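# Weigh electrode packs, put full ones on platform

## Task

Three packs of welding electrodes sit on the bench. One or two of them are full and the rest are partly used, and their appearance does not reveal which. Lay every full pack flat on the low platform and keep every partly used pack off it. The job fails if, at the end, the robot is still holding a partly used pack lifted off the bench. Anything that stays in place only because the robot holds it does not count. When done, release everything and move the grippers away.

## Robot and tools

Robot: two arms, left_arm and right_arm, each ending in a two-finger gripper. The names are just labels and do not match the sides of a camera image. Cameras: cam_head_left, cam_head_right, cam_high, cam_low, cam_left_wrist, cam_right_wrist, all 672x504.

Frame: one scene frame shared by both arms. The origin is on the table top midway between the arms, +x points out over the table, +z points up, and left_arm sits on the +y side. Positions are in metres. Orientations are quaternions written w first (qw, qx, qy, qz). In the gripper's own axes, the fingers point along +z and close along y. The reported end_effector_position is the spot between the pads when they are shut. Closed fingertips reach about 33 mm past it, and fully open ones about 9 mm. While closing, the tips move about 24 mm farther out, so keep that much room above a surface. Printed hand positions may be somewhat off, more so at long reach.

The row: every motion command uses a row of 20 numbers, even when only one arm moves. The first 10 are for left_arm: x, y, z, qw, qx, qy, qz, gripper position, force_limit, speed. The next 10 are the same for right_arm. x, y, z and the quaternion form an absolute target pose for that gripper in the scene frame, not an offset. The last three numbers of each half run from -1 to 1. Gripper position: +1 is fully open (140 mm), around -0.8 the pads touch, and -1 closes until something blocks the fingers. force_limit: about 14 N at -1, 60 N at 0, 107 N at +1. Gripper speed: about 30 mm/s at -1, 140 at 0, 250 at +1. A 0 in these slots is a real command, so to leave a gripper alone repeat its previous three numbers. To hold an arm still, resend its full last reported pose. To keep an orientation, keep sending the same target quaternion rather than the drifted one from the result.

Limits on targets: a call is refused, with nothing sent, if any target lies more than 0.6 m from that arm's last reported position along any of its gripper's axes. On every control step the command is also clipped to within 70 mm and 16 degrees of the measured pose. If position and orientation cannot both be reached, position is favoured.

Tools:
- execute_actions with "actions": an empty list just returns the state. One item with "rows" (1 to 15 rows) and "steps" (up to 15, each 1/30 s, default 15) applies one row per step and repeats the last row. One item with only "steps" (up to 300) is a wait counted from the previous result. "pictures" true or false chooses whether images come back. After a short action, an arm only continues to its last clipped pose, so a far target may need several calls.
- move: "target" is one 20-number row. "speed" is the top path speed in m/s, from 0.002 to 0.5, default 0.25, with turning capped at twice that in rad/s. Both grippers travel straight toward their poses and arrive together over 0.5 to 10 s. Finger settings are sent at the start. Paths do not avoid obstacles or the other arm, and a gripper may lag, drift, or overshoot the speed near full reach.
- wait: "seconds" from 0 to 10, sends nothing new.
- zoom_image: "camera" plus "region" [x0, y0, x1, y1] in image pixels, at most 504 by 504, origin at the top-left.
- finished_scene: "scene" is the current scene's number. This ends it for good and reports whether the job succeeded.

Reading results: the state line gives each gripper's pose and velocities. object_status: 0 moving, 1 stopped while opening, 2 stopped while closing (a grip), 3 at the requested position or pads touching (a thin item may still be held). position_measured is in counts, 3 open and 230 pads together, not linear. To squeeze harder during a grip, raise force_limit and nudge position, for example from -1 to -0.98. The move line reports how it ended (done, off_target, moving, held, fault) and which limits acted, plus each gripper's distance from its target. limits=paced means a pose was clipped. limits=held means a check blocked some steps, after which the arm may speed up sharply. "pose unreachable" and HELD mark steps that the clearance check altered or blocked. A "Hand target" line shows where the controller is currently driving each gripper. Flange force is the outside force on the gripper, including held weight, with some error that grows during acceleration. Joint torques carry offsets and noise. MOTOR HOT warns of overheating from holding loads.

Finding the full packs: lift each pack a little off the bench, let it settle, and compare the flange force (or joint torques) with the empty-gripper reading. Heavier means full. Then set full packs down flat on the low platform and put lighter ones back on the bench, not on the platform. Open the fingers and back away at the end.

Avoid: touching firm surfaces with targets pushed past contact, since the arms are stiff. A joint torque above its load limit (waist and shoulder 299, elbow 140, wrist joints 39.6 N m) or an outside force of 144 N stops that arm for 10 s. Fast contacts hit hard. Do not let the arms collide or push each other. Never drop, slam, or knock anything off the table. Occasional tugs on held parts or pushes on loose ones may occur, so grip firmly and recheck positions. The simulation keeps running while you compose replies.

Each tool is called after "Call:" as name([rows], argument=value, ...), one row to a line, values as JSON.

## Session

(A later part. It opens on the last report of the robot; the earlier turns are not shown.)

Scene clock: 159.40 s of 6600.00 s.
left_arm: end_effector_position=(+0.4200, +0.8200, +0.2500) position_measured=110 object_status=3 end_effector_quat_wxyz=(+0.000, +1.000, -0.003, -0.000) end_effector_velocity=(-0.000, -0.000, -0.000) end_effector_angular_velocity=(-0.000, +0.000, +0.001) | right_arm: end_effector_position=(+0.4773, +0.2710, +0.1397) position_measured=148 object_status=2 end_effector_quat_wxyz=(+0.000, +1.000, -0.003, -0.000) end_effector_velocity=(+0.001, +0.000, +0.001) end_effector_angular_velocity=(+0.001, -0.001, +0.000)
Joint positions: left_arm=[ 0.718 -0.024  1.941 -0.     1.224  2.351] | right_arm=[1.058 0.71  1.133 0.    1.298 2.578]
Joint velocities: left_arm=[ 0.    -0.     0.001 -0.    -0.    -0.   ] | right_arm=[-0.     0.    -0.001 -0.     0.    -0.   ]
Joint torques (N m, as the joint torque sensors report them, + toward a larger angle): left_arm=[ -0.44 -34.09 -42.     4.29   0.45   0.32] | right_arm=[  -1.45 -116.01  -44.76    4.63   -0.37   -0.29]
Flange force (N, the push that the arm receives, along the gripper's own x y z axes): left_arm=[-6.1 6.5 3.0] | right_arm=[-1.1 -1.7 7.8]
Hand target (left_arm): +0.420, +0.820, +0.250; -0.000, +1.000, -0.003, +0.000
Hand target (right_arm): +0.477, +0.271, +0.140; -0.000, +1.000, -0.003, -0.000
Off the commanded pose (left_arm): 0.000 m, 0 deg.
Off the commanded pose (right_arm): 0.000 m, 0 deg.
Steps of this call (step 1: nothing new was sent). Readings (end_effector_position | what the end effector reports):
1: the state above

Call:
move(target=[0.42,0.82,0.25,0,1,-0.0035,0,0.15,0.6,-0.4,0.477,0.10,0.12,0,1,-0.0035,0,-1,0.6,-0.5], speed=0.25)

Call:
move(target=[0.42,0.82,0.25,0,1,-0.0035,0,0.15,0.6,-0.4,0.477,0.09,0.0362,0,1,-0.0035,0,-1,0.6,-0.5], speed=0.1)

Call:
execute_actions([
  {"rows":[[0.42,0.82,0.25,0,1,-0.0035,0,0.15,0.6,-0.4,0.477,0.09,0.0357,0,1,-0.0035,0,-1,0.6,-0.5],[0.42,0.82,0.25,0,1,-0.0035,0,0.15,0.6,-0.4,0.477,0.09,0.0357,0,1,-0.0035,0,-1,0.6,-0.5],[0.42,0.82,0.25,0,1,-0.0035,0,0.15,0.6,-0.4,0.477,0.09,0.0357,0,1,-0.0035,0,-1,0.6,-0.5],[0.42,0.82,0.25,0,1,-0.0035,0,0.15,0.6,-0.4,0.477,0.09,0.0357,0,1,-0.0035,0,0.25,0.6,-0.3]],"steps":11},
], pictures=false)

Call:
execute_actions([
  {"rows":[[0.42,0.82,0.25,0,1,-0.0035,0,0.15,0.6,-0.4,0.477,0.09,0.038,0,1,-0.0035,0,0.25,0.6,-0.3],[0.42,0.82,0.25,0,1,-0.0035,0,0.15,0.6,-0.4,0.477,0.09,0.042,0,1,-0.0035,0,0.25,0.6,-0.3],[0.42,0.82,0.25,0,1,-0.0035,0,0.15,0.6,-0.4,0.477,0.09,0.047,0,1,-0.0035,0,0.25,0.6,-0.3],[0.42,0.82,0.25,0,1,-0.0035,0,0.15,0.6,-0.4,0.477,0.09,0.052,0,1,-0.0035,0,0.25,0.6,-0.3],[0.42,0.82,0.25,0,1,-0.0035,0,0.15,0.6,-0.4,0.477,0.09,0.057,0,1,-0.0035,0,0.25,0.6,-0.3],[0.42,0.82,0.25,0,1,-0.0035,0,0.15,0.6,-0.4,0.477,0.09,0.061,0,1,-0.0035,0,0.25,0.6,-0.3],[0.42,0.82,0.25,0,1,-0.0035,0,0.15,0.6,-0.4,0.477,0.09,0.063,0,1,-0.0035,0,0.25,0.6,-0.3]],"steps":12},
], pictures=false)

Call:
move(target=[0.42,0.82,0.25,0,1,-0.0035,0,0.15,0.6,-0.4,0.499,-0.099,0.06,0,0.999,0.038,0,0.25,0.6,-0.3], speed=0.25)

Scene clock: 169.33 s of 6600.00 s.
left_arm: end_effector_position=(+0.4200, +0.8200, +0.2500) position_measured=110 object_status=3 end_effector_quat_wxyz=(+0.000, +1.000, -0.003, -0.000) end_effector_velocity=(-0.000, -0.001, -0.001) end_effector_angular_velocity=(-0.002, +0.002, -0.001) | right_arm: end_effector_position=(+0.4769, +0.1001, +0.1202) position_measured=148 object_status=2 end_effector_quat_wxyz=(+0.000, +1.000, -0.003, -0.000) end_effector_velocity=(-0.001, -0.001, -0.001) end_effector_angular_velocity=(-0.002, +0.001, +0.001)
Joint positions: left_arm=[ 0.718 -0.024  1.941 -0.     1.224  2.351] | right_arm=[0.943 0.499 1.523 0.    1.119 2.462]
Joint velocities: left_arm=[-0.001  0.     0.001  0.     0.001 -0.   ] | right_arm=[-0.    -0.001  0.003 -0.    -0.001 -0.001]
Joint torques (N m, as the joint torque sensors report them, + toward a larger angle): left_arm=[ -2.35 -34.66 -41.     4.28   0.2    0.28] | right_arm=[ -3.54 -96.51 -41.46   4.67  -0.28  -0.08]
Flange force (N, the push that the arm receives, along the gripper's own x y z axes): left_arm=[-6.7 1.9 2.0] | right_arm=[-0.7 -7.2 10.0]
Hand target (left_arm): +0.420, +0.820, +0.250; -0.000, +1.000, -0.003, +0.000
Hand target (right_arm): +0.477, +0.100, +0.120; -0.000, +1.000, -0.003, -0.000
Off the commanded pose (left_arm): 0.000 m, 0 deg.
Off the commanded pose (right_arm): 0.000 m, 0 deg.
After step 90, 5.80 s passed at rest.
move: done
camera_calibration (this result's frames):
cam_left_wrist: T_world_to_cam=[[-0.0180812, -0.999378, -0.0302901, 0.842406], [-0.918734, 0.00465464, 0.39485, 0.291514], [-0.394464, 0.0349679, -0.918246, 0.562763], [0, 0, 0, 1]] pos_world=[0.505045, 0.820846, 0.427167]
cam_right_wrist: T_world_to_cam=[[-0.0633819, -0.997931, 0.0107845, 0.124139], [-0.907526, 0.0621289, 0.415376, 0.379586], [-0.415187, 0.0165401, -0.909586, 0.495795], [0, 0, 0, 1]] pos_world=[0.5582, 0.0920987, 0.291959]

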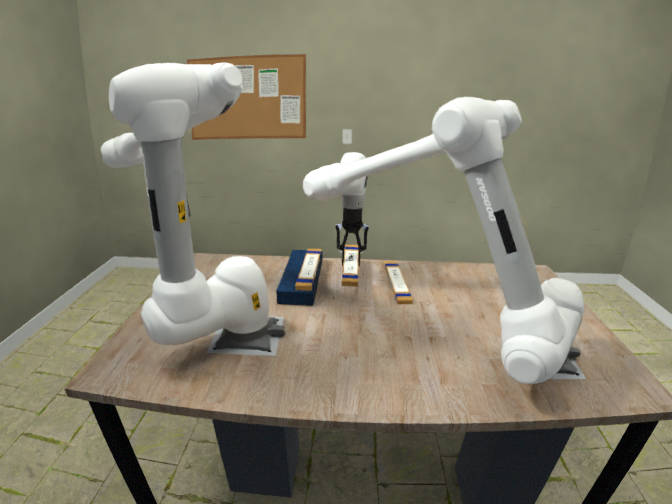

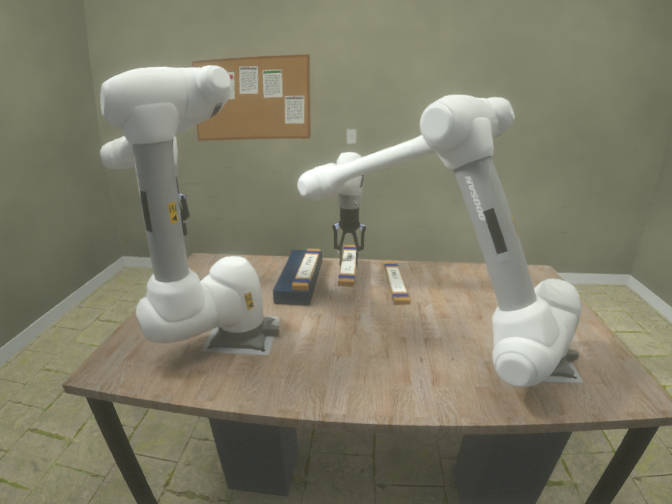

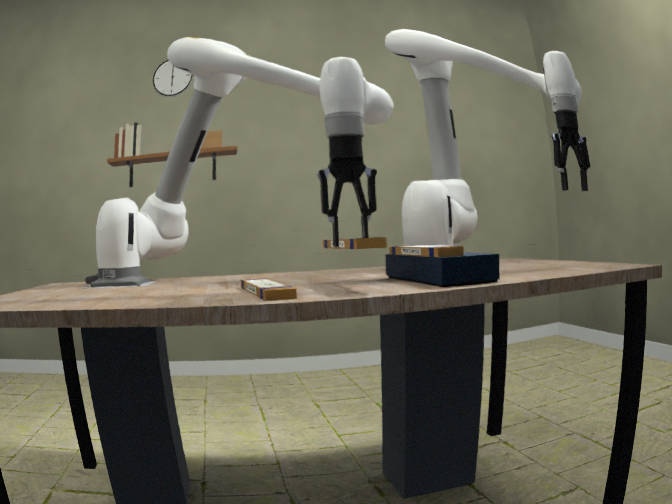

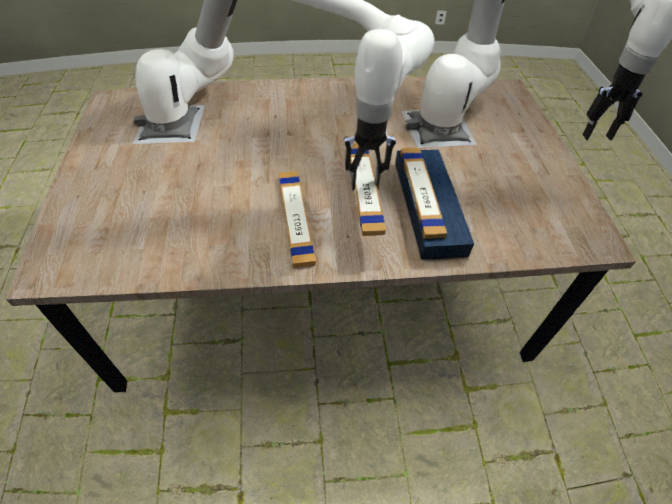

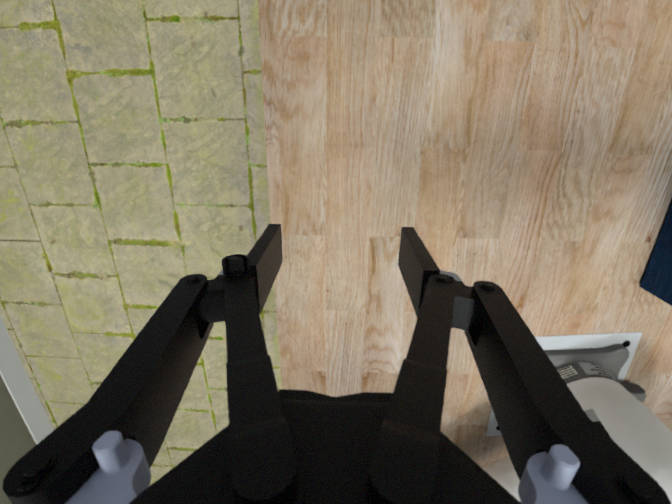

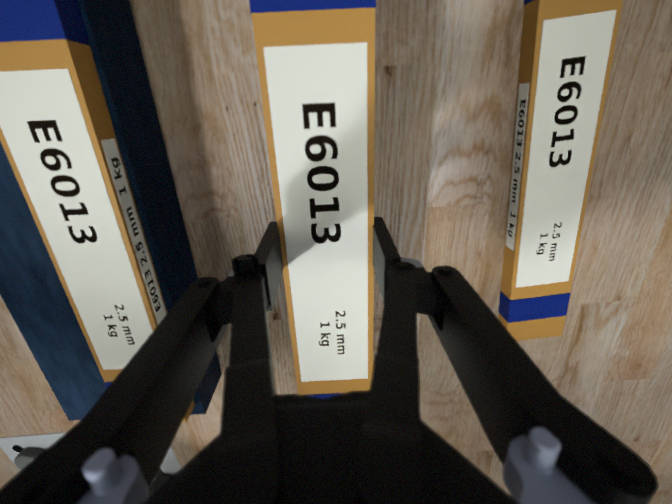

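Scene clock: 170.53 s of 6600.00 s.
left_arm: end_effector_position=(+0.4200, +0.8200, +0.2500) position_measured=110 object_status=3 end_effector_quat_wxyz=(+0.000, +1.000, -0.004, -0.000) end_effector_velocity=(+0.000, +0.000, +0.000) end_effector_angular_velocity=(+0.000, -0.000, -0.000) | right_arm: end_effector_position=(+0.4769, +0.0900, +0.0363) position_measured=148 object_status=2 end_effector_quat_wxyz=(-0.000, +1.000, -0.003, -0.000) end_effector_velocity=(-0.001, -0.000, -0.002) end_effector_angular_velocity=(-0.000, +0.003, -0.001)
Joint positions: left_arm=[ 0.718 -0.024  1.941 -0.     1.224  2.351] | right_arm=[0.935 0.555 1.604 0.    0.982 2.454]
Joint velocities: left_arm=[-0.     0.    -0.001  0.     0.     0.   ] | right_arm=[-0.     0.001  0.002  0.002 -0.001 -0.   ]
Joint torques (N m, as the joint torque sensors report them, + toward a larger angle): left_arm=[  0.22 -36.33 -41.32   4.22   0.31   0.28] | right_arm=[ -3.01 -96.97 -39.11   3.7   -0.48   0.1 ]
Flange force (N, the push that the arm receives, along the gripper's own x y z axes): left_arm=[-2.0 3.5 3.2] | right_arm=[-2.4 -2.7 9.2]
Hand target (left_arm): +0.420, +0.820, +0.250; -0.000, +1.000, -0.003, +0.000
Hand target (right_arm): +0.477, +0.090, +0.036; -0.000, +1.000, -0.003, -0.000
Off the commanded pose (left_arm): 0.000 m, 0 deg.
Off the commanded pose (right_arm): 0.000 m, 0 deg.
move: done
camera_calibration (this result's frames):
cam_left_wrist: T_world_to_cam=[[-0.0180813, -0.999378, -0.0302904, 0.842406], [-0.918734, 0.00465464, 0.39485, 0.291514], [-0.394463, 0.0349682, -0.918246, 0.562763], [0, 0, 0, 1]] pos_world=[0.505045, 0.820846, 0.427167]
cam_right_wrist: T_world_to_cam=[[-0.0635223, -0.997924, 0.0106287, 0.115057], [-0.907543, 0.0621927, 0.415328, 0.415116], [-0.415127, 0.0167366, -0.90961, 0.419644], [0, 0, 0, 1]] pos_world=[0.558249, 0.0819777, 0.20808]

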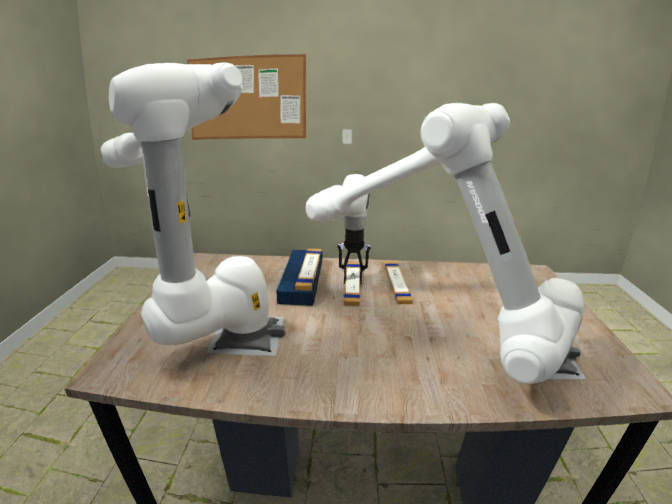

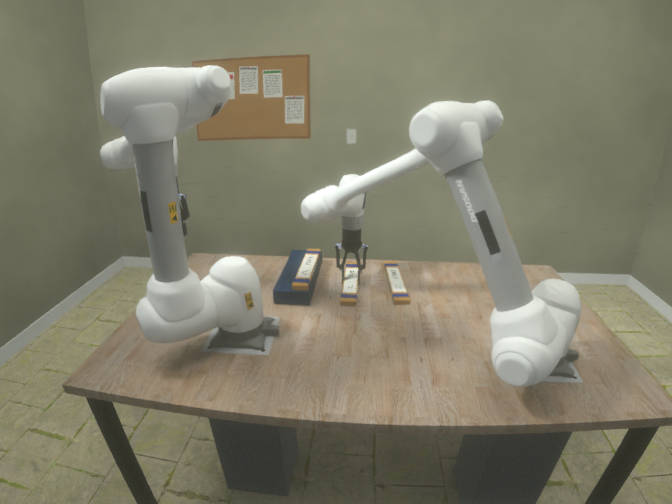

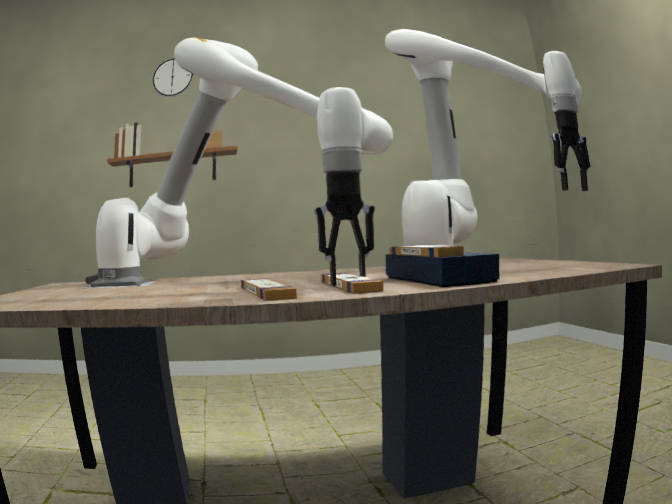

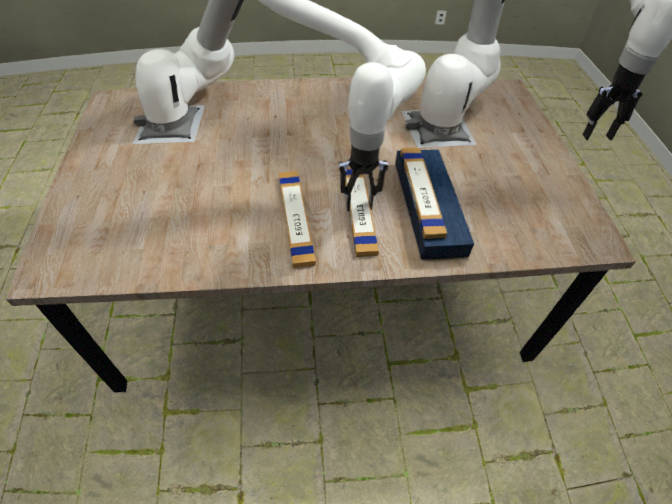

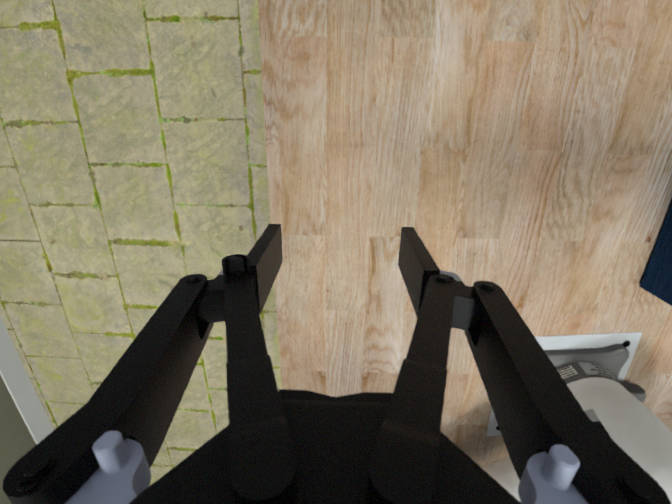

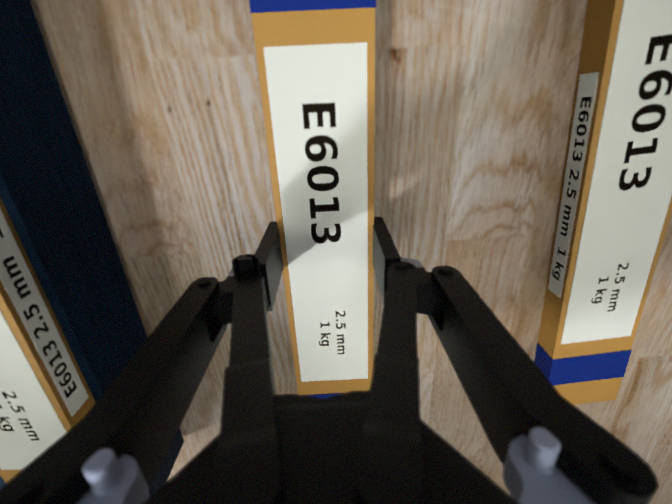

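Scene clock: 170.90 s of 6600.00 s.
left_arm: end_effector_position=(+0.4200, +0.8200, +0.2500) position_measured=110 object_status=3 end_effector_quat_wxyz=(+0.000, +1.000, -0.003, -0.000) end_effector_velocity=(+0.000, +0.000, -0.000) end_effector_angular_velocity=(+0.001, +0.000, -0.001) | right_arm: end_effector_position=(+0.4770, +0.0900, +0.0357) position_measured=112 object_status=0 end_effector_quat_wxyz=(-0.000, +1.000, -0.004, +0.000) end_effector_velocity=(+0.000, +0.000, +0.000) end_effector_angular_velocity=(+0.001, -0.001, +0.000)
Joint positions: left_arm=[ 0.718 -0.024  1.941 -0.     1.224  2.351] | right_arm=[0.935 0.556 1.605 0.    0.981 2.454]
Joint velocities: left_arm=[-0.     0.    -0.     0.001 -0.    -0.   ] | right_arm=[ 0.     0.    -0.001 -0.001 -0.001 -0.   ]
Joint torques (N m, as the joint torque sensors report them, + toward a larger angle): left_arm=[ -1.24 -36.66 -40.77   4.14   0.34   0.17] | right_arm=[ -1.31 -90.38 -36.8    4.01  -0.3    0.1 ]
Flange force (N, the push that the arm receives, along the gripper's own x y z axes): left_arm=[-3.2 0.6 2.7] | right_arm=[-2.6 1.4 2.6]
Hand target (left_arm): +0.420, +0.820, +0.250; -0.000, +1.000, -0.003, +0.000
Hand target (right_arm): +0.477, +0.090, +0.036; -0.000, +1.000, -0.003, -0.000
Off the commanded pose (left_arm): 0.000 m, 0 deg.
Off the commanded pose (right_arm): 0.000 m, 0 deg.
Steps of this call (steps 1 to 11: all 11 steps of this action). Readings (end_effector_position | what the end effector reports):
1: left_arm (+0.4200, +0.8200, +0.2500) | right_arm (+0.4769, +0.0900, +0.0362) | left_arm position_measured=110 object_status=3 | right_arm position_measured=148 object_status=2
2: left_arm (+0.4200, +0.8200, +0.2500) | right_arm (+0.4769, +0.0900, +0.0361) | left_arm position_measured=110 object_status=3 | right_arm position_measured=148 object_status=2
4: left_arm (+0.4200, +0.8200, +0.2500) | right_arm (+0.4770, +0.0900, +0.0358) | left_arm position_measured=110 object_status=3 | right_arm position_measured=148 object_status=0
8: left_arm (+0.4200, +0.8200, +0.2500) | right_arm (+0.4770, +0.0900, +0.0357) | left_arm position_measured=110 object_status=3 | right_arm position_measured=129 object_status=0
11: the state above

Scene clock: 171.30 s of 6600.00 s.
left_arm: end_effector_position=(+0.4200, +0.8200, +0.2500) position_measured=110 object_status=3 end_effector_quat_wxyz=(+0.000, +1.000, -0.003, -0.000) end_effector_velocity=(-0.000, -0.001, -0.001) end_effector_angular_velocity=(-0.001, +0.001, -0.001) | right_arm: end_effector_position=(+0.4770, +0.0900, +0.0623) position_measured=98 object_status=3 end_effector_quat_wxyz=(+0.000, +1.000, -0.004, +0.000) end_effector_velocity=(-0.001, -0.001, +0.010) end_effector_angular_velocity=(-0.003, +0.004, -0.000)
Joint positions: left_arm=[ 0.718 -0.024  1.941 -0.     1.224  2.351] | right_arm=[ 0.935  0.533  1.587 -0.     1.022  2.455]
Joint velocities: left_arm=[-0.001 -0.     0.001 -0.     0.001  0.   ] | right_arm=[ 0.001 -0.008 -0.007  0.001  0.019  0.   ]
Joint torques (N m, as the joint torque sensors report them, + toward a larger angle): left_arm=[ -2.07 -36.72 -41.48   4.18   0.7    0.5 ] | right_arm=[ -3.69 -88.84 -36.91   3.87  -0.43  -0.28]
Flange force (N, the push that the arm receives, along the gripper's own x y z axes): left_arm=[-4.4 0.8 4.4] | right_arm=[-4.8 -2.1 2.5]
Hand target (left_arm): +0.420, +0.820, +0.250; -0.000, +1.000, -0.003, +0.000
Hand target (right_arm): +0.477, +0.090, +0.063; +0.000, +1.000, -0.004, +0.000
Off the commanded pose (left_arm): 0.000 m, 0 deg.
Off the commanded pose (right_arm): 0.001 m, 0 deg.
Steps of this call (steps 1 to 12: all 12 steps of this action). Readings (end_effector_position | what the end effector reports):
1: left_arm (+0.4200, +0.8200, +0.2500) | right_arm (+0.4770, +0.0900, +0.0357) | left_arm position_measured=110 object_status=3 | right_arm position_measured=106 object_status=0
2: left_arm (+0.4200, +0.8200, +0.2500) | right_arm (+0.4770, +0.0899, +0.0360) | left_arm position_measured=110 object_status=3 | right_arm position_measured=101 object_status=0
4: left_arm (+0.4200, +0.8200, +0.2500) | right_arm (+0.4768, +0.0897, +0.0401) | left_arm position_measured=110 object_status=3 | right_arm position_measured=98 object_status=0
8: left_arm (+0.4200, +0.8200, +0.2500) | right_arm (+0.4770, +0.0900, +0.0567) | left_arm position_measured=110 object_status=3 | right_arm position_measured=98 object_status=3
12: the state above

Scene clock: 172.73 s of 6600.00 s.
left_arm: end_effector_position=(+0.4200, +0.8200, +0.2500) position_measured=110 object_status=3 end_effector_quat_wxyz=(+0.000, +1.000, -0.004, -0.000) end_effector_velocity=(+0.001, -0.000, +0.000) end_effector_angular_velocity=(+0.001, -0.001, -0.001) | right_arm: end_effector_position=(+0.4988, -0.0990, +0.0601) position_measured=98 object_status=3 end_effector_quat_wxyz=(-0.000, +0.999, +0.038, -0.000) end_effector_velocity=(+0.001, -0.001, +0.000) end_effector_angular_velocity=(+0.001, -0.001, +0.001)
Joint positions: left_arm=[ 0.718 -0.024  1.941 -0.     1.224  2.351] | right_arm=[0.728 0.368 1.854 0.    0.921 2.165]
Joint velocities: left_arm=[-0.001 -0.    -0.001  0.    -0.    -0.   ] | right_arm=[-0.002 -0.001  0.001  0.    -0.001 -0.003]
Joint torques (N m, as the joint torque sensors report them, + toward a larger angle): left_arm=[ -2.59 -34.46 -41.15   4.39   0.37   0.12] | right_arm=[ -1.11 -71.57 -34.29   3.78  -0.31   0.19]
Flange force (N, the push that the arm receives, along the gripper's own x y z axes): left_arm=[-7.7 1.8 1.9] | right_arm=[-1.5 -0.9 1.4]
Hand target (left_arm): +0.420, +0.820, +0.250; -0.000, +1.000, -0.003, +0.000
Hand target (right_arm): +0.499, -0.099, +0.060; -0.000, +0.999, +0.038, -0.000
Off the commanded pose (left_arm): 0.000 m, 0 deg.
Off the commanded pose (right_arm): 0.000 m, 0 deg.
move: done
camera_calibration (this result's frames):
cam_left_wrist: T_world_to_cam=[[-0.0180813, -0.999378, -0.0302903, 0.842406], [-0.918734, 0.00465463, 0.39485, 0.291514], [-0.394464, 0.0349681, -0.918246, 0.562763], [0, 0, 0, 1]] pos_world=[0.505045, 0.820846, 0.427167]
cam_right_wrist: T_world_to_cam=[[0.0195009, -0.999753, 0.0106904, -0.113981], [-0.9095, -0.0132976, 0.415492, 0.430321], [-0.415247, -0.0178254, -0.909534, 0.450229], [0, 0, 0, 1]] pos_world=[0.580555, -0.100205, 0.231923]

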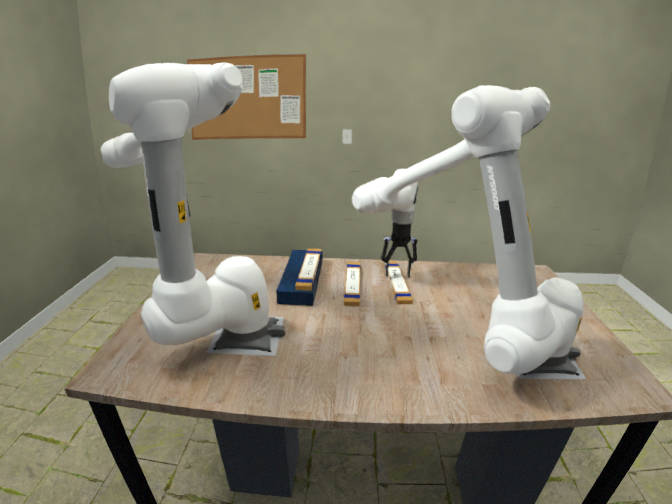

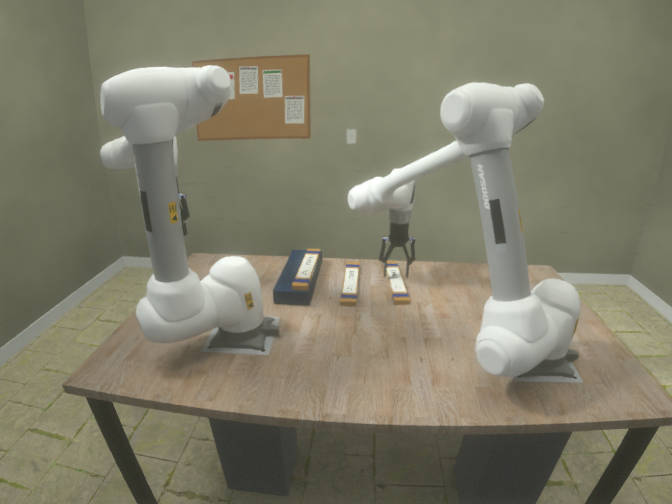

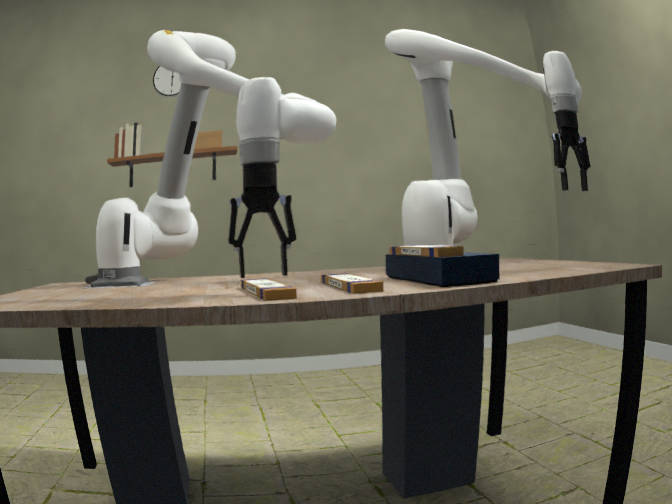

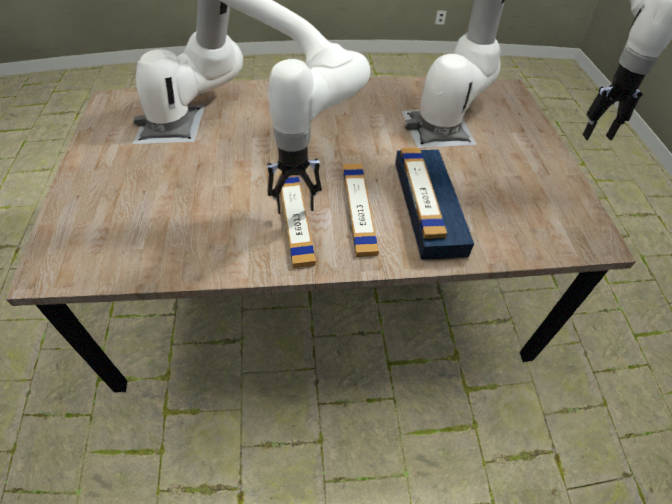

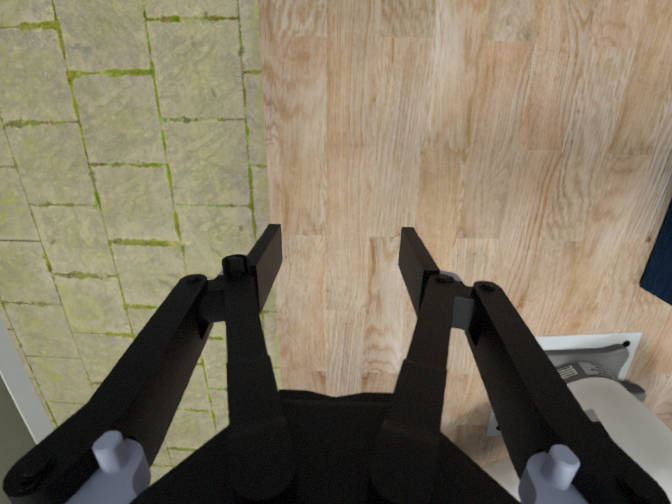

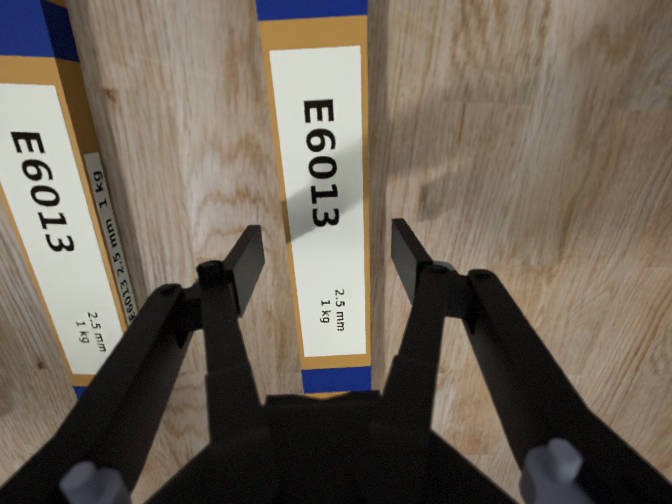

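F is light and back on the table; D is full and on the platform (near slot). Weigh E at P=(0.475,-0.12,0.145), where D read elbow 42.3, shoulder 67.9, Fz 11.1.

Call:
execute_actions([
  {"rows":[[0.42,0.82,0.25,0,1,-0.0035,0,0.15,0.6,-0.4,0.500,-0.099,0.058,0,0.999,0.042,0,0.05,0.6,-0.6],[0.42,0.82,0.25,0,1,-0.0035,0,0.15,0.6,-0.4,0.501,-0.099,0.055,0,0.999,0.046,0,0.05,0.6,-0.6],[0.42,0.82,0.25,0,1,-0.0035,0,0.15,0.6,-0.4,0.502,-0.099,0.051,0,0.999,0.046,0,0.05,0.6,-0.6],[0.42,0.82,0.25,0,1,-0.0035,0,0.15,0.6,-0.4,0.502,-0.099,0.047,0,0.999,0.046,0,0.05,0.6,-0.6],[0.42,0.82,0.25,0,1,-0.0035,0,0.15,0.6,-0.4,0.502,-0.099,0.043,0,0.999,0.046,0,0.05,0.6,-0.6],[0.42,0.82,0.25,0,1,-0.0035,0,0.15,0.6,-0.4,0.502,-0.099,0.039,0,0.999,0.046,0,0.05,0.6,-0.6],[0.42,0.82,0.25,0,1,-0.0035,0,0.15,0.6,-0.4,0.502,-0.099,0.036,0,0.999,0.046,0,0.05,0.6,-0.6],[0.42,0.82,0.25,0,1,-0.0035,0,0.15,0.6,-0.4,0.502,-0.099,0.034,0,0.999,0.046,0,0.05,0.6,-0.6]],"steps":15},
], pictures=false)

Call:
execute_actions([
  {"rows":[[0.42,0.82,0.25,0,1,-0.0035,0,0.15,0.6,-0.4,0.502,-0.099,0.034,0,0.999,0.046,0,-1,0.6,-0.5],[0.42,0.82,0.25,0,1,-0.0035,0,0.15,0.6,-0.4,0.502,-0.099,0.034,0,0.999,0.046,0,-1,0.6,-0.5],[0.42,0.82,0.25,0,1,-0.0035,0,0.15,0.6,-0.4,0.502,-0.099,0.034,0,0.999,0.046,0,-1,0.6,-0.5],[0.42,0.82,0.25,0,1,-0.0035,0,0.15,0.6,-0.4,0.502,-0.099,0.034,0,0.999,0.046,0,-1,0.6,-0.5],[0.42,0.82,0.25,0,1,-0.0035,0,0.15,0.6,-0.4,0.502,-0.099,0.034,0,0.999,0.046,0,-1,0.6,-0.5],[0.42,0.82,0.25,0,1,-0.0035,0,0.15,0.6,-0.4,0.502,-0.099,0.0348,0,0.999,0.046,0,-1,0.6,-0.5]],"steps":14},
], pictures=false)

Call:
move(target=[0.42,0.82,0.25,0,1,-0.0035,0,0.15,0.6,-0.4,0.475,-0.12,0.145,0,1,-0.0035,0,-1,0.6,-0.5], speed=0.15)

Call:
execute_actions([
  {"steps":8},
], pictures=false)

Call:
execute_actions([
  {"steps":1},
], pictures=false)

Call:
execute_actions([
  {"steps":1},
], pictures=false)

Call:
execute_actions([
  {"steps":1},
], pictures=false)

Call:
execute_actions([
  {"steps":1},
], pictures=false)

Scene clock: 189.77 s of 6600.00 s.
left_arm: end_effector_position=(+0.4200, +0.8200, +0.2500) position_measured=110 object_status=3 end_effector_quat_wxyz=(+0.000, +1.000, -0.004, -0.000) end_effector_velocity=(-0.000, -0.000, -0.000) end_effector_angular_velocity=(-0.000, +0.000, -0.000) | right_arm: end_effector_position=(+0.5020, -0.0990, +0.0342) position_measured=123 object_status=3 end_effector_quat_wxyz=(-0.000, +0.999, +0.046, -0.000) end_effector_velocity=(+0.001, +0.000, -0.002) end_effector_angular_velocity=(+0.000, -0.001, -0.000)
Joint positions: left_arm=[ 0.718 -0.024  1.941 -0.     1.224  2.351] | right_arm=[0.725 0.398 1.867 0.    0.877 2.146]
Joint velocities: left_arm=[-0.    -0.     0.001  0.    -0.    -0.   ] | right_arm=[-0.001  0.003  0.    -0.001 -0.005 -0.   ]
Joint torques (N m, as the joint torque sensors report them, + toward a larger angle): left_arm=[ -3.03 -36.63 -40.58   4.08   0.62   0.26] | right_arm=[ -1.89 -75.5  -33.77   3.75  -0.64  -0.1 ]
Flange force (N, the push that the arm receives, along the gripper's own x y z axes): left_arm=[-5.4 -2.1 3.0] | right_arm=[-0.7 -3.1 2.8]
Hand target (left_arm): +0.420, +0.820, +0.250; -0.000, +1.000, -0.003, +0.000
Hand target (right_arm): +0.502, -0.099, +0.034; -0.000, +0.999, +0.046, -0.000
Off the commanded pose (left_arm): 0.000 m, 0 deg.
Off the commanded pose (right_arm): 0.000 m, 0 deg.
Steps of this call (steps 1 to 90: nothing new was sent; then 13.53 s passed at rest; steps 91 to 105: all 15 steps of this action). Readings (end_effector_position | what the end effector reports):
91: left_arm (+0.4200, +0.8200, +0.2500) | right_arm (+0.4988, -0.0990, +0.0601) | left_arm position_measured=110 object_status=3 | right_arm position_measured=98 object_status=0
92: left_arm (+0.4200, +0.8200, +0.2500) | right_arm (+0.4991, -0.0990, +0.0598) | left_arm position_measured=110 object_status=3 | right_arm position_measured=99 object_status=0
94: left_arm (+0.4200, +0.8200, +0.2500) | right_arm (+0.5004, -0.0989, +0.0564) | left_arm position_measured=110 object_status=3 | right_arm position_measured=107 object_status=0
98: left_arm (+0.4200, +0.8200, +0.2500) | right_arm (+0.5016, -0.0991, +0.0427) | left_arm position_measured=110 object_status=3 | right_arm position_measured=122 object_status=0
105: the state above

Scene clock: 190.23 s of 6600.00 s.
left_arm: end_effector_position=(+0.4200, +0.8200, +0.2500) position_measured=110 object_status=3 end_effector_quat_wxyz=(+0.000, +1.000, -0.004, -0.000) end_effector_velocity=(-0.001, -0.000, -0.001) end_effector_angular_velocity=(-0.000, +0.000, +0.001) | right_arm: end_effector_position=(+0.5018, -0.0991, +0.0346) position_measured=147 object_status=2 end_effector_quat_wxyz=(+0.000, +0.999, +0.046, -0.000) end_effector_velocity=(+0.000, -0.000, +0.001) end_effector_angular_velocity=(+0.001, -0.001, -0.001)
Joint positions: left_arm=[ 0.718 -0.024  1.941 -0.     1.224  2.351] | right_arm=[0.725 0.397 1.867 0.    0.878 2.146]
Joint velocities: left_arm=[ 0.001 -0.     0.001  0.    -0.001  0.   ] | right_arm=[-0.    -0.002 -0.     0.     0.001  0.   ]
Joint torques (N m, as the joint torque sensors report them, + toward a larger angle): left_arm=[ -0.5  -36.56 -40.52   4.35   0.53   0.07] | right_arm=[ -2.26 -68.99 -30.88   3.39   0.22  -0.43]
Flange force (N, the push that the arm receives, along the gripper's own x y z axes): left_arm=[-2.2 1.3 2.7] | right_arm=[-4.0 -2.0 -3.8]
Hand target (left_arm): +0.420, +0.820, +0.250; -0.000, +1.000, -0.003, +0.000
Hand target (right_arm): +0.502, -0.099, +0.035; -0.000, +0.999, +0.046, +0.000
Off the commanded pose (left_arm): 0.000 m, 0 deg.
Off the commanded pose (right_arm): 0.000 m, 0 deg.
Steps of this call (steps 1 to 14: all 14 steps of this action). Readings (end_effector_position | what the end effector reports):
1: left_arm (+0.4200, +0.8200, +0.2500) | right_arm (+0.5020, -0.0990, +0.0341) | left_arm position_measured=110 object_status=3 | right_arm position_measured=123 object_status=0
2: left_arm (+0.4200, +0.8200, +0.2500) | right_arm (+0.5020, -0.0990, +0.0341) | left_arm position_measured=110 object_status=3 | right_arm position_measured=124 object_status=0
4: left_arm (+0.4200, +0.8200, +0.2500) | right_arm (+0.5020, -0.0990, +0.0340) | left_arm position_measured=110 object_status=3 | right_arm position_measured=133 object_status=0
8: left_arm (+0.4200, +0.8200, +0.2500) | right_arm (+0.5020, -0.0990, +0.0343) | left_arm position_measured=110 object_status=3 | right_arm position_measured=147 object_status=0
14: the state above

Scene clock: 191.63 s of 6600.00 s.
left_arm: end_effector_position=(+0.4200, +0.8200, +0.2500) position_measured=110 object_status=3 end_effector_quat_wxyz=(+0.000, +1.000, -0.003, -0.000) end_effector_velocity=(+0.000, +0.000, -0.000) end_effector_angular_velocity=(+0.000, +0.000, +0.000) | right_arm: end_effector_position=(+0.4750, -0.1199, +0.1450) position_measured=147 object_status=2 end_effector_quat_wxyz=(-0.000, +1.000, -0.004, -0.000) end_effector_velocity=(-0.000, -0.000, +0.001) end_effector_angular_velocity=(+0.000, +0.001, -0.002)
Joint positions: left_arm=[ 0.718 -0.024  1.941 -0.     1.224  2.351] | right_arm=[0.726 0.245 1.844 0.    1.053 2.245]
Joint velocities: left_arm=[ 0.  0. -0.  0. -0.  0.] | right_arm=[-0.001 -0.001 -0.001  0.001  0.003  0.001]
Joint torques (N m, as the joint torque sensors report them, + toward a larger angle): left_arm=[ -2.88 -34.97 -40.82   4.52   0.6    0.1 ] | right_arm=[ -3.64 -62.62 -37.01   4.    -0.23  -0.45]
Flange force (N, the push that the arm receives, along the gripper's own x y z axes): left_arm=[-7.2 0.2 2.2] | right_arm=[-3.3 -5.2 1.6]
Hand target (left_arm): +0.420, +0.820, +0.250; -0.000, +1.000, -0.003, +0.000
Hand target (right_arm): +0.475, -0.120, +0.145; +0.000, +1.000, -0.004, +0.000
Off the commanded pose (left_arm): 0.000 m, 0 deg.
Off the commanded pose (right_arm): 0.000 m, 0 deg.
move: done
camera_calibration (this result's frames):
cam_left_wrist: T_world_to_cam=[[-0.0180811, -0.999378, -0.0302902, 0.842406], [-0.918734, 0.00465453, 0.39485, 0.291514], [-0.394463, 0.034968, -0.918246, 0.562763], [0, 0, 0, 1]] pos_world=[0.505045, 0.820846, 0.427167]
cam_right_wrist: T_world_to_cam=[[-0.0638174, -0.997904, 0.0107024, -0.0955644], [-0.907508, 0.0624911, 0.41536, 0.381315], [-0.415159, 0.0167947, -0.909594, 0.521291], [0, 0, 0, 1]] pos_world=[0.556366, -0.127948, 0.316803]

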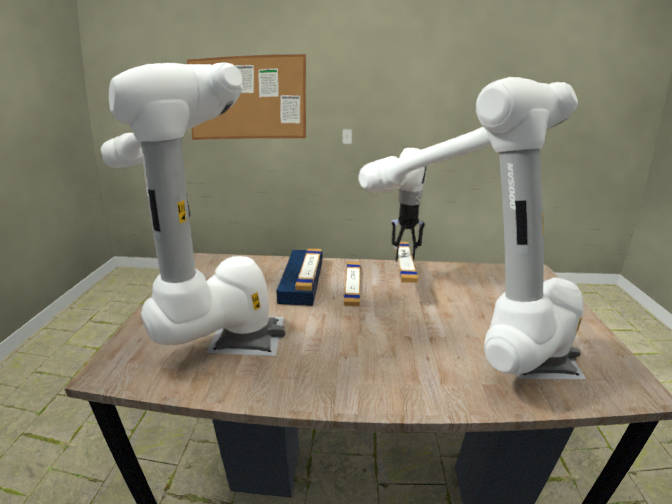

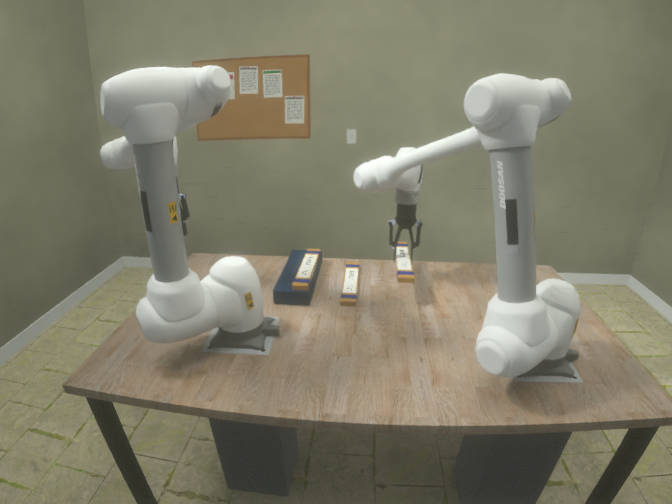

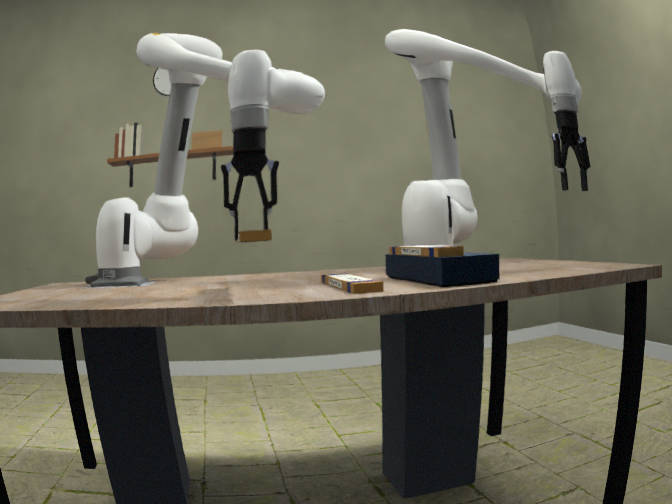

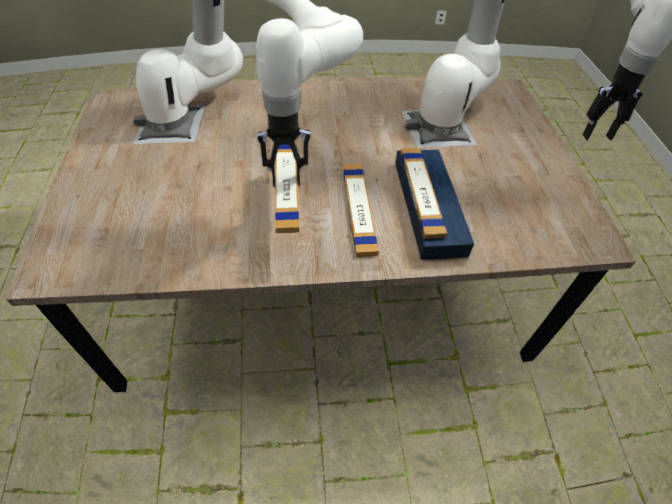

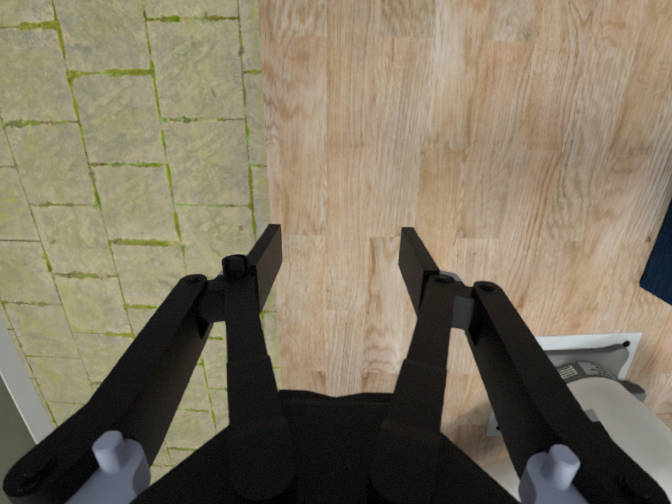

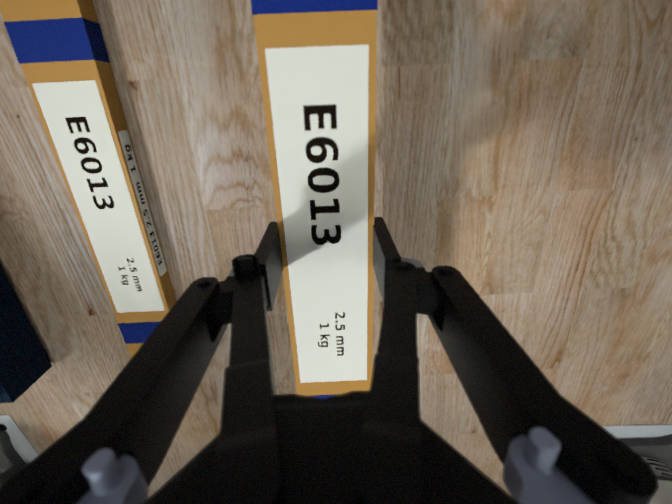

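Scene clock: 191.90 s of 6600.00 s.
left_arm: end_effector_position=(+0.4200, +0.8200, +0.2500) position_measured=110 object_status=3 end_effector_quat_wxyz=(+0.000, +1.000, -0.004, -0.000) end_effector_velocity=(-0.000, +0.000, +0.000) end_effector_angular_velocity=(+0.000, +0.000, +0.000) | right_arm: end_effector_position=(+0.4750, -0.1199, +0.1451) position_measured=147 object_status=2 end_effector_quat_wxyz=(-0.000, +1.000, -0.004, -0.000) end_effector_velocity=(-0.000, -0.001, +0.000) end_effector_angular_velocity=(-0.002, +0.001, +0.001)
Joint positions: left_arm=[ 0.718 -0.024  1.941 -0.     1.224  2.351] | right_arm=[0.726 0.244 1.844 0.    1.053 2.245]
Joint velocities: left_arm=[ 0. -0. -0.  0.  0. -0.] | right_arm=[-0.    -0.     0.    -0.002  0.002  0.   ]
Joint torques (N m, as the joint torque sensors report them, + toward a larger angle): left_arm=[ -0.68 -37.21 -41.5    4.22   0.42   0.58] | right_arm=[ -1.43 -63.52 -37.52   4.17  -0.14  -0.06]
Flange force (N, the push that the arm receives, along the gripper's own x y z axes): left_arm=[-2.2 2.1 4.0] | right_arm=[-0.7 -2.5 3.3]
Hand target (left_arm): +0.420, +0.820, +0.250; -0.000, +1.000, -0.003, +0.000
Hand target (right_arm): +0.475, -0.120, +0.145; +0.000, +1.000, -0.004, +0.000
Off the commanded pose (left_arm): 0.000 m, 0 deg.
Off the commanded pose (right_arm): 0.000 m, 0 deg.
Steps of this call (steps 1 to 8: nothing new was sent). Readings (end_effector_position | what the end effector reports):
1: left_arm (+0.4200, +0.8200, +0.2500) | right_arm (+0.4750, -0.1199, +0.1450) | left_arm position_measured=110 object_status=3 | right_arm position_measured=147 object_status=2
2: left_arm (+0.4200, +0.8200, +0.2500) | right_arm (+0.4750, -0.1199, +0.1450) | left_arm position_measured=110 object_status=3 | right_arm position_measured=147 object_status=2
4: left_arm (+0.4200, +0.8200, +0.2500) | right_arm (+0.4750, -0.1199, +0.1451) | left_arm position_measured=110 object_status=3 | right_arm position_measured=147 object_status=2
8: the state above

Scene clock: 191.93 s of 6600.00 s.
left_arm: end_effector_position=(+0.4200, +0.8200, +0.2500) position_measured=110 object_status=3 end_effector_quat_wxyz=(+0.000, +1.000, -0.003, -0.000) end_effector_velocity=(+0.000, -0.000, -0.000) end_effector_angular_velocity=(-0.000, +0.001, -0.001) | right_arm: end_effector_position=(+0.4750, -0.1199, +0.1451) position_measured=147 object_status=2 end_effector_quat_wxyz=(-0.000, +1.000, -0.004, -0.000) end_effector_velocity=(-0.000, +0.000, +0.001) end_effector_angular_velocity=(-0.001, +0.001, +0.001)
Joint positions: left_arm=[ 0.718 -0.024  1.941 -0.     1.224  2.351] | right_arm=[0.726 0.244 1.844 0.    1.053 2.245]
Joint velocities: left_arm=[-0.001 -0.     0.001  0.001  0.    -0.   ] | right_arm=[ 0.    -0.    -0.001 -0.     0.003 -0.   ]
Joint torques (N m, as the joint torque sensors report them, + toward a larger angle): left_arm=[ -2.25 -35.19 -41.61   4.2    0.58   0.17] | right_arm=[ -3.07 -61.91 -38.11   4.4   -0.25  -0.01]
Flange force (N, the push that the arm receives, along the gripper's own x y z axes): left_arm=[-6.9 1.9 3.6] | right_arm=[-4.9 -2.2 1.8]
Hand target (left_arm): +0.420, +0.820, +0.250; -0.000, +1.000, -0.003, +0.000
Hand target (right_arm): +0.475, -0.120, +0.145; +0.000, +1.000, -0.004, +0.000
Off the commanded pose (left_arm): 0.000 m, 0 deg.
Off the commanded pose (right_arm): 0.000 m, 0 deg.
Steps of this call (step 1: nothing new was sent). Readings (end_effector_position | what the end effector reports):
1: the state above

Scene clock: 191.97 s of 6600.00 s.
left_arm: end_effector_position=(+0.4200, +0.8200, +0.2500) position_measured=110 object_status=3 end_effector_quat_wxyz=(+0.000, +1.000, -0.003, -0.000) end_effector_velocity=(+0.000, -0.000, +0.000) end_effector_angular_velocity=(+0.000, -0.000, -0.001) | right_arm: end_effector_position=(+0.4751, -0.1199, +0.1451) position_measured=147 object_status=2 end_effector_quat_wxyz=(+0.000, +1.000, -0.004, +0.000) end_effector_velocity=(-0.000, +0.000, -0.001) end_effector_angular_velocity=(+0.001, +0.001, -0.001)
Joint positions: left_arm=[ 0.718 -0.024  1.941 -0.     1.224  2.351] | right_arm=[ 0.726  0.244  1.844 -0.     1.053  2.245]
Joint velocities: left_arm=[-0.001  0.    -0.001  0.     0.     0.   ] | right_arm=[ 0.     0.001  0.     0.001 -0.001  0.   ]
Joint torques (N m, as the joint torque sensors report them, + toward a larger angle): left_arm=[  0.38 -37.33 -41.88   3.83   0.68   0.18] | right_arm=[ -4.11 -60.8  -36.8    4.41  -0.56   0.04]
Flange force (N, the push that the arm receives, along the gripper's own x y z axes): left_arm=[-1.3 3.2 5.1] | right_arm=[-5.0 -4.0 -0.4]
Hand target (left_arm): +0.420, +0.820, +0.250; -0.000, +1.000, -0.003, +0.000
Hand target (right_arm): +0.475, -0.120, +0.145; +0.000, +1.000, -0.004, +0.000
Off the commanded pose (left_arm): 0.000 m, 0 deg.
Off the commanded pose (right_arm): 0.000 m, 0 deg.
Steps of this call (step 1: nothing new was sent). Readings (end_effector_position | what the end effector reports):
1: the state above

Scene clock: 192.00 s of 6600.00 s.
left_arm: end_effector_position=(+0.4200, +0.8200, +0.2500) position_measured=110 object_status=3 end_effector_quat_wxyz=(+0.000, +1.000, -0.003, -0.000) end_effector_velocity=(-0.000, -0.001, -0.001) end_effector_angular_velocity=(-0.002, +0.001, -0.000) | right_arm: end_effector_position=(+0.4751, -0.1199, +0.1451) position_measured=147 object_status=2 end_effector_quat_wxyz=(+0.000, +1.000, -0.004, +0.000) end_effector_velocity=(+0.001, -0.000, +0.001) end_effector_angular_velocity=(-0.000, -0.002, -0.000)
Joint positions: left_arm=[ 0.718 -0.024  1.941 -0.     1.224  2.351] | right_arm=[ 0.726  0.244  1.844 -0.     1.053  2.245]
Joint velocities: left_arm=[-0.     0.001  0.001 -0.001  0.     0.   ] | right_arm=[-0.001 -0.001 -0.001 -0.002 -0.001  0.   ]
Joint torques (N m, as the joint torque sensors report them, + toward a larger angle): left_arm=[ -0.21 -37.53 -40.43   4.53   0.45   0.54] | right_arm=[ -2.61 -62.06 -38.36   4.02  -0.35  -0.12]
Flange force (N, the push that the arm receives, along the gripper's own x y z axes): left_arm=[0.0 0.9 3.3] | right_arm=[-4.8 -1.3 1.8]
Hand target (left_arm): +0.420, +0.820, +0.250; -0.000, +1.000, -0.003, +0.000
Hand target (right_arm): +0.475, -0.120, +0.145; +0.000, +1.000, -0.004, +0.000
Off the commanded pose (left_arm): 0.000 m, 0 deg.
Off the commanded pose (right_arm): 0.000 m, 0 deg.
Steps of this call (step 1: nothing new was sent). Readings (end_effector_position | what the end effector reports):
1: the state above

Scene clock: 192.03 s of 6600.00 s.
left_arm: end_effector_position=(+0.4200, +0.8200, +0.2500) position_measured=110 object_status=3 end_effector_quat_wxyz=(+0.000, +1.000, -0.004, -0.000) end_effector_velocity=(+0.000, +0.000, +0.000) end_effector_angular_velocity=(+0.000, -0.000, -0.001) | right_arm: end_effector_position=(+0.4751, -0.1199, +0.1451) position_measured=147 object_status=2 end_effector_quat_wxyz=(+0.000, +1.000, -0.004, +0.000) end_effector_velocity=(+0.000, -0.001, -0.001) end_effector_angular_velocity=(-0.003, +0.001, +0.001)
Joint positions: left_arm=[ 0.718 -0.024  1.941 -0.     1.224  2.351] | right_arm=[ 0.726  0.244  1.844 -0.     1.053  2.245]
Joint velocities: left_arm=[-0.001  0.    -0.001  0.     0.     0.   ] | right_arm=[-0.     0.001  0.    -0.002  0.001 -0.   ]
Joint torques (N m, as the joint torque sensors report them, + toward a larger angle): left_arm=[ -3.34 -36.38 -43.09   3.93   0.44   0.21] | right_arm=[ -2.21 -61.34 -38.14   4.37  -0.29  -0.22]
Flange force (N, the push that the arm receives, along the gripper's own x y z axes): left_arm=[-8.8 0.7 5.5] | right_arm=[-4.8 -0.9 1.8]
Hand target (left_arm): +0.420, +0.820, +0.250; -0.000, +1.000, -0.003, +0.000
Hand target (right_arm): +0.475, -0.120, +0.145; +0.000, +1.000, -0.004, +0.000
Off the commanded pose (left_arm): 0.000 m, 0 deg.
Off the commanded pose (right_arm): 0.000 m, 0 deg.
Steps of this call (step 1: nothing new was sent). Readings (end_effector_position | what the end effector reports):
1: the state above


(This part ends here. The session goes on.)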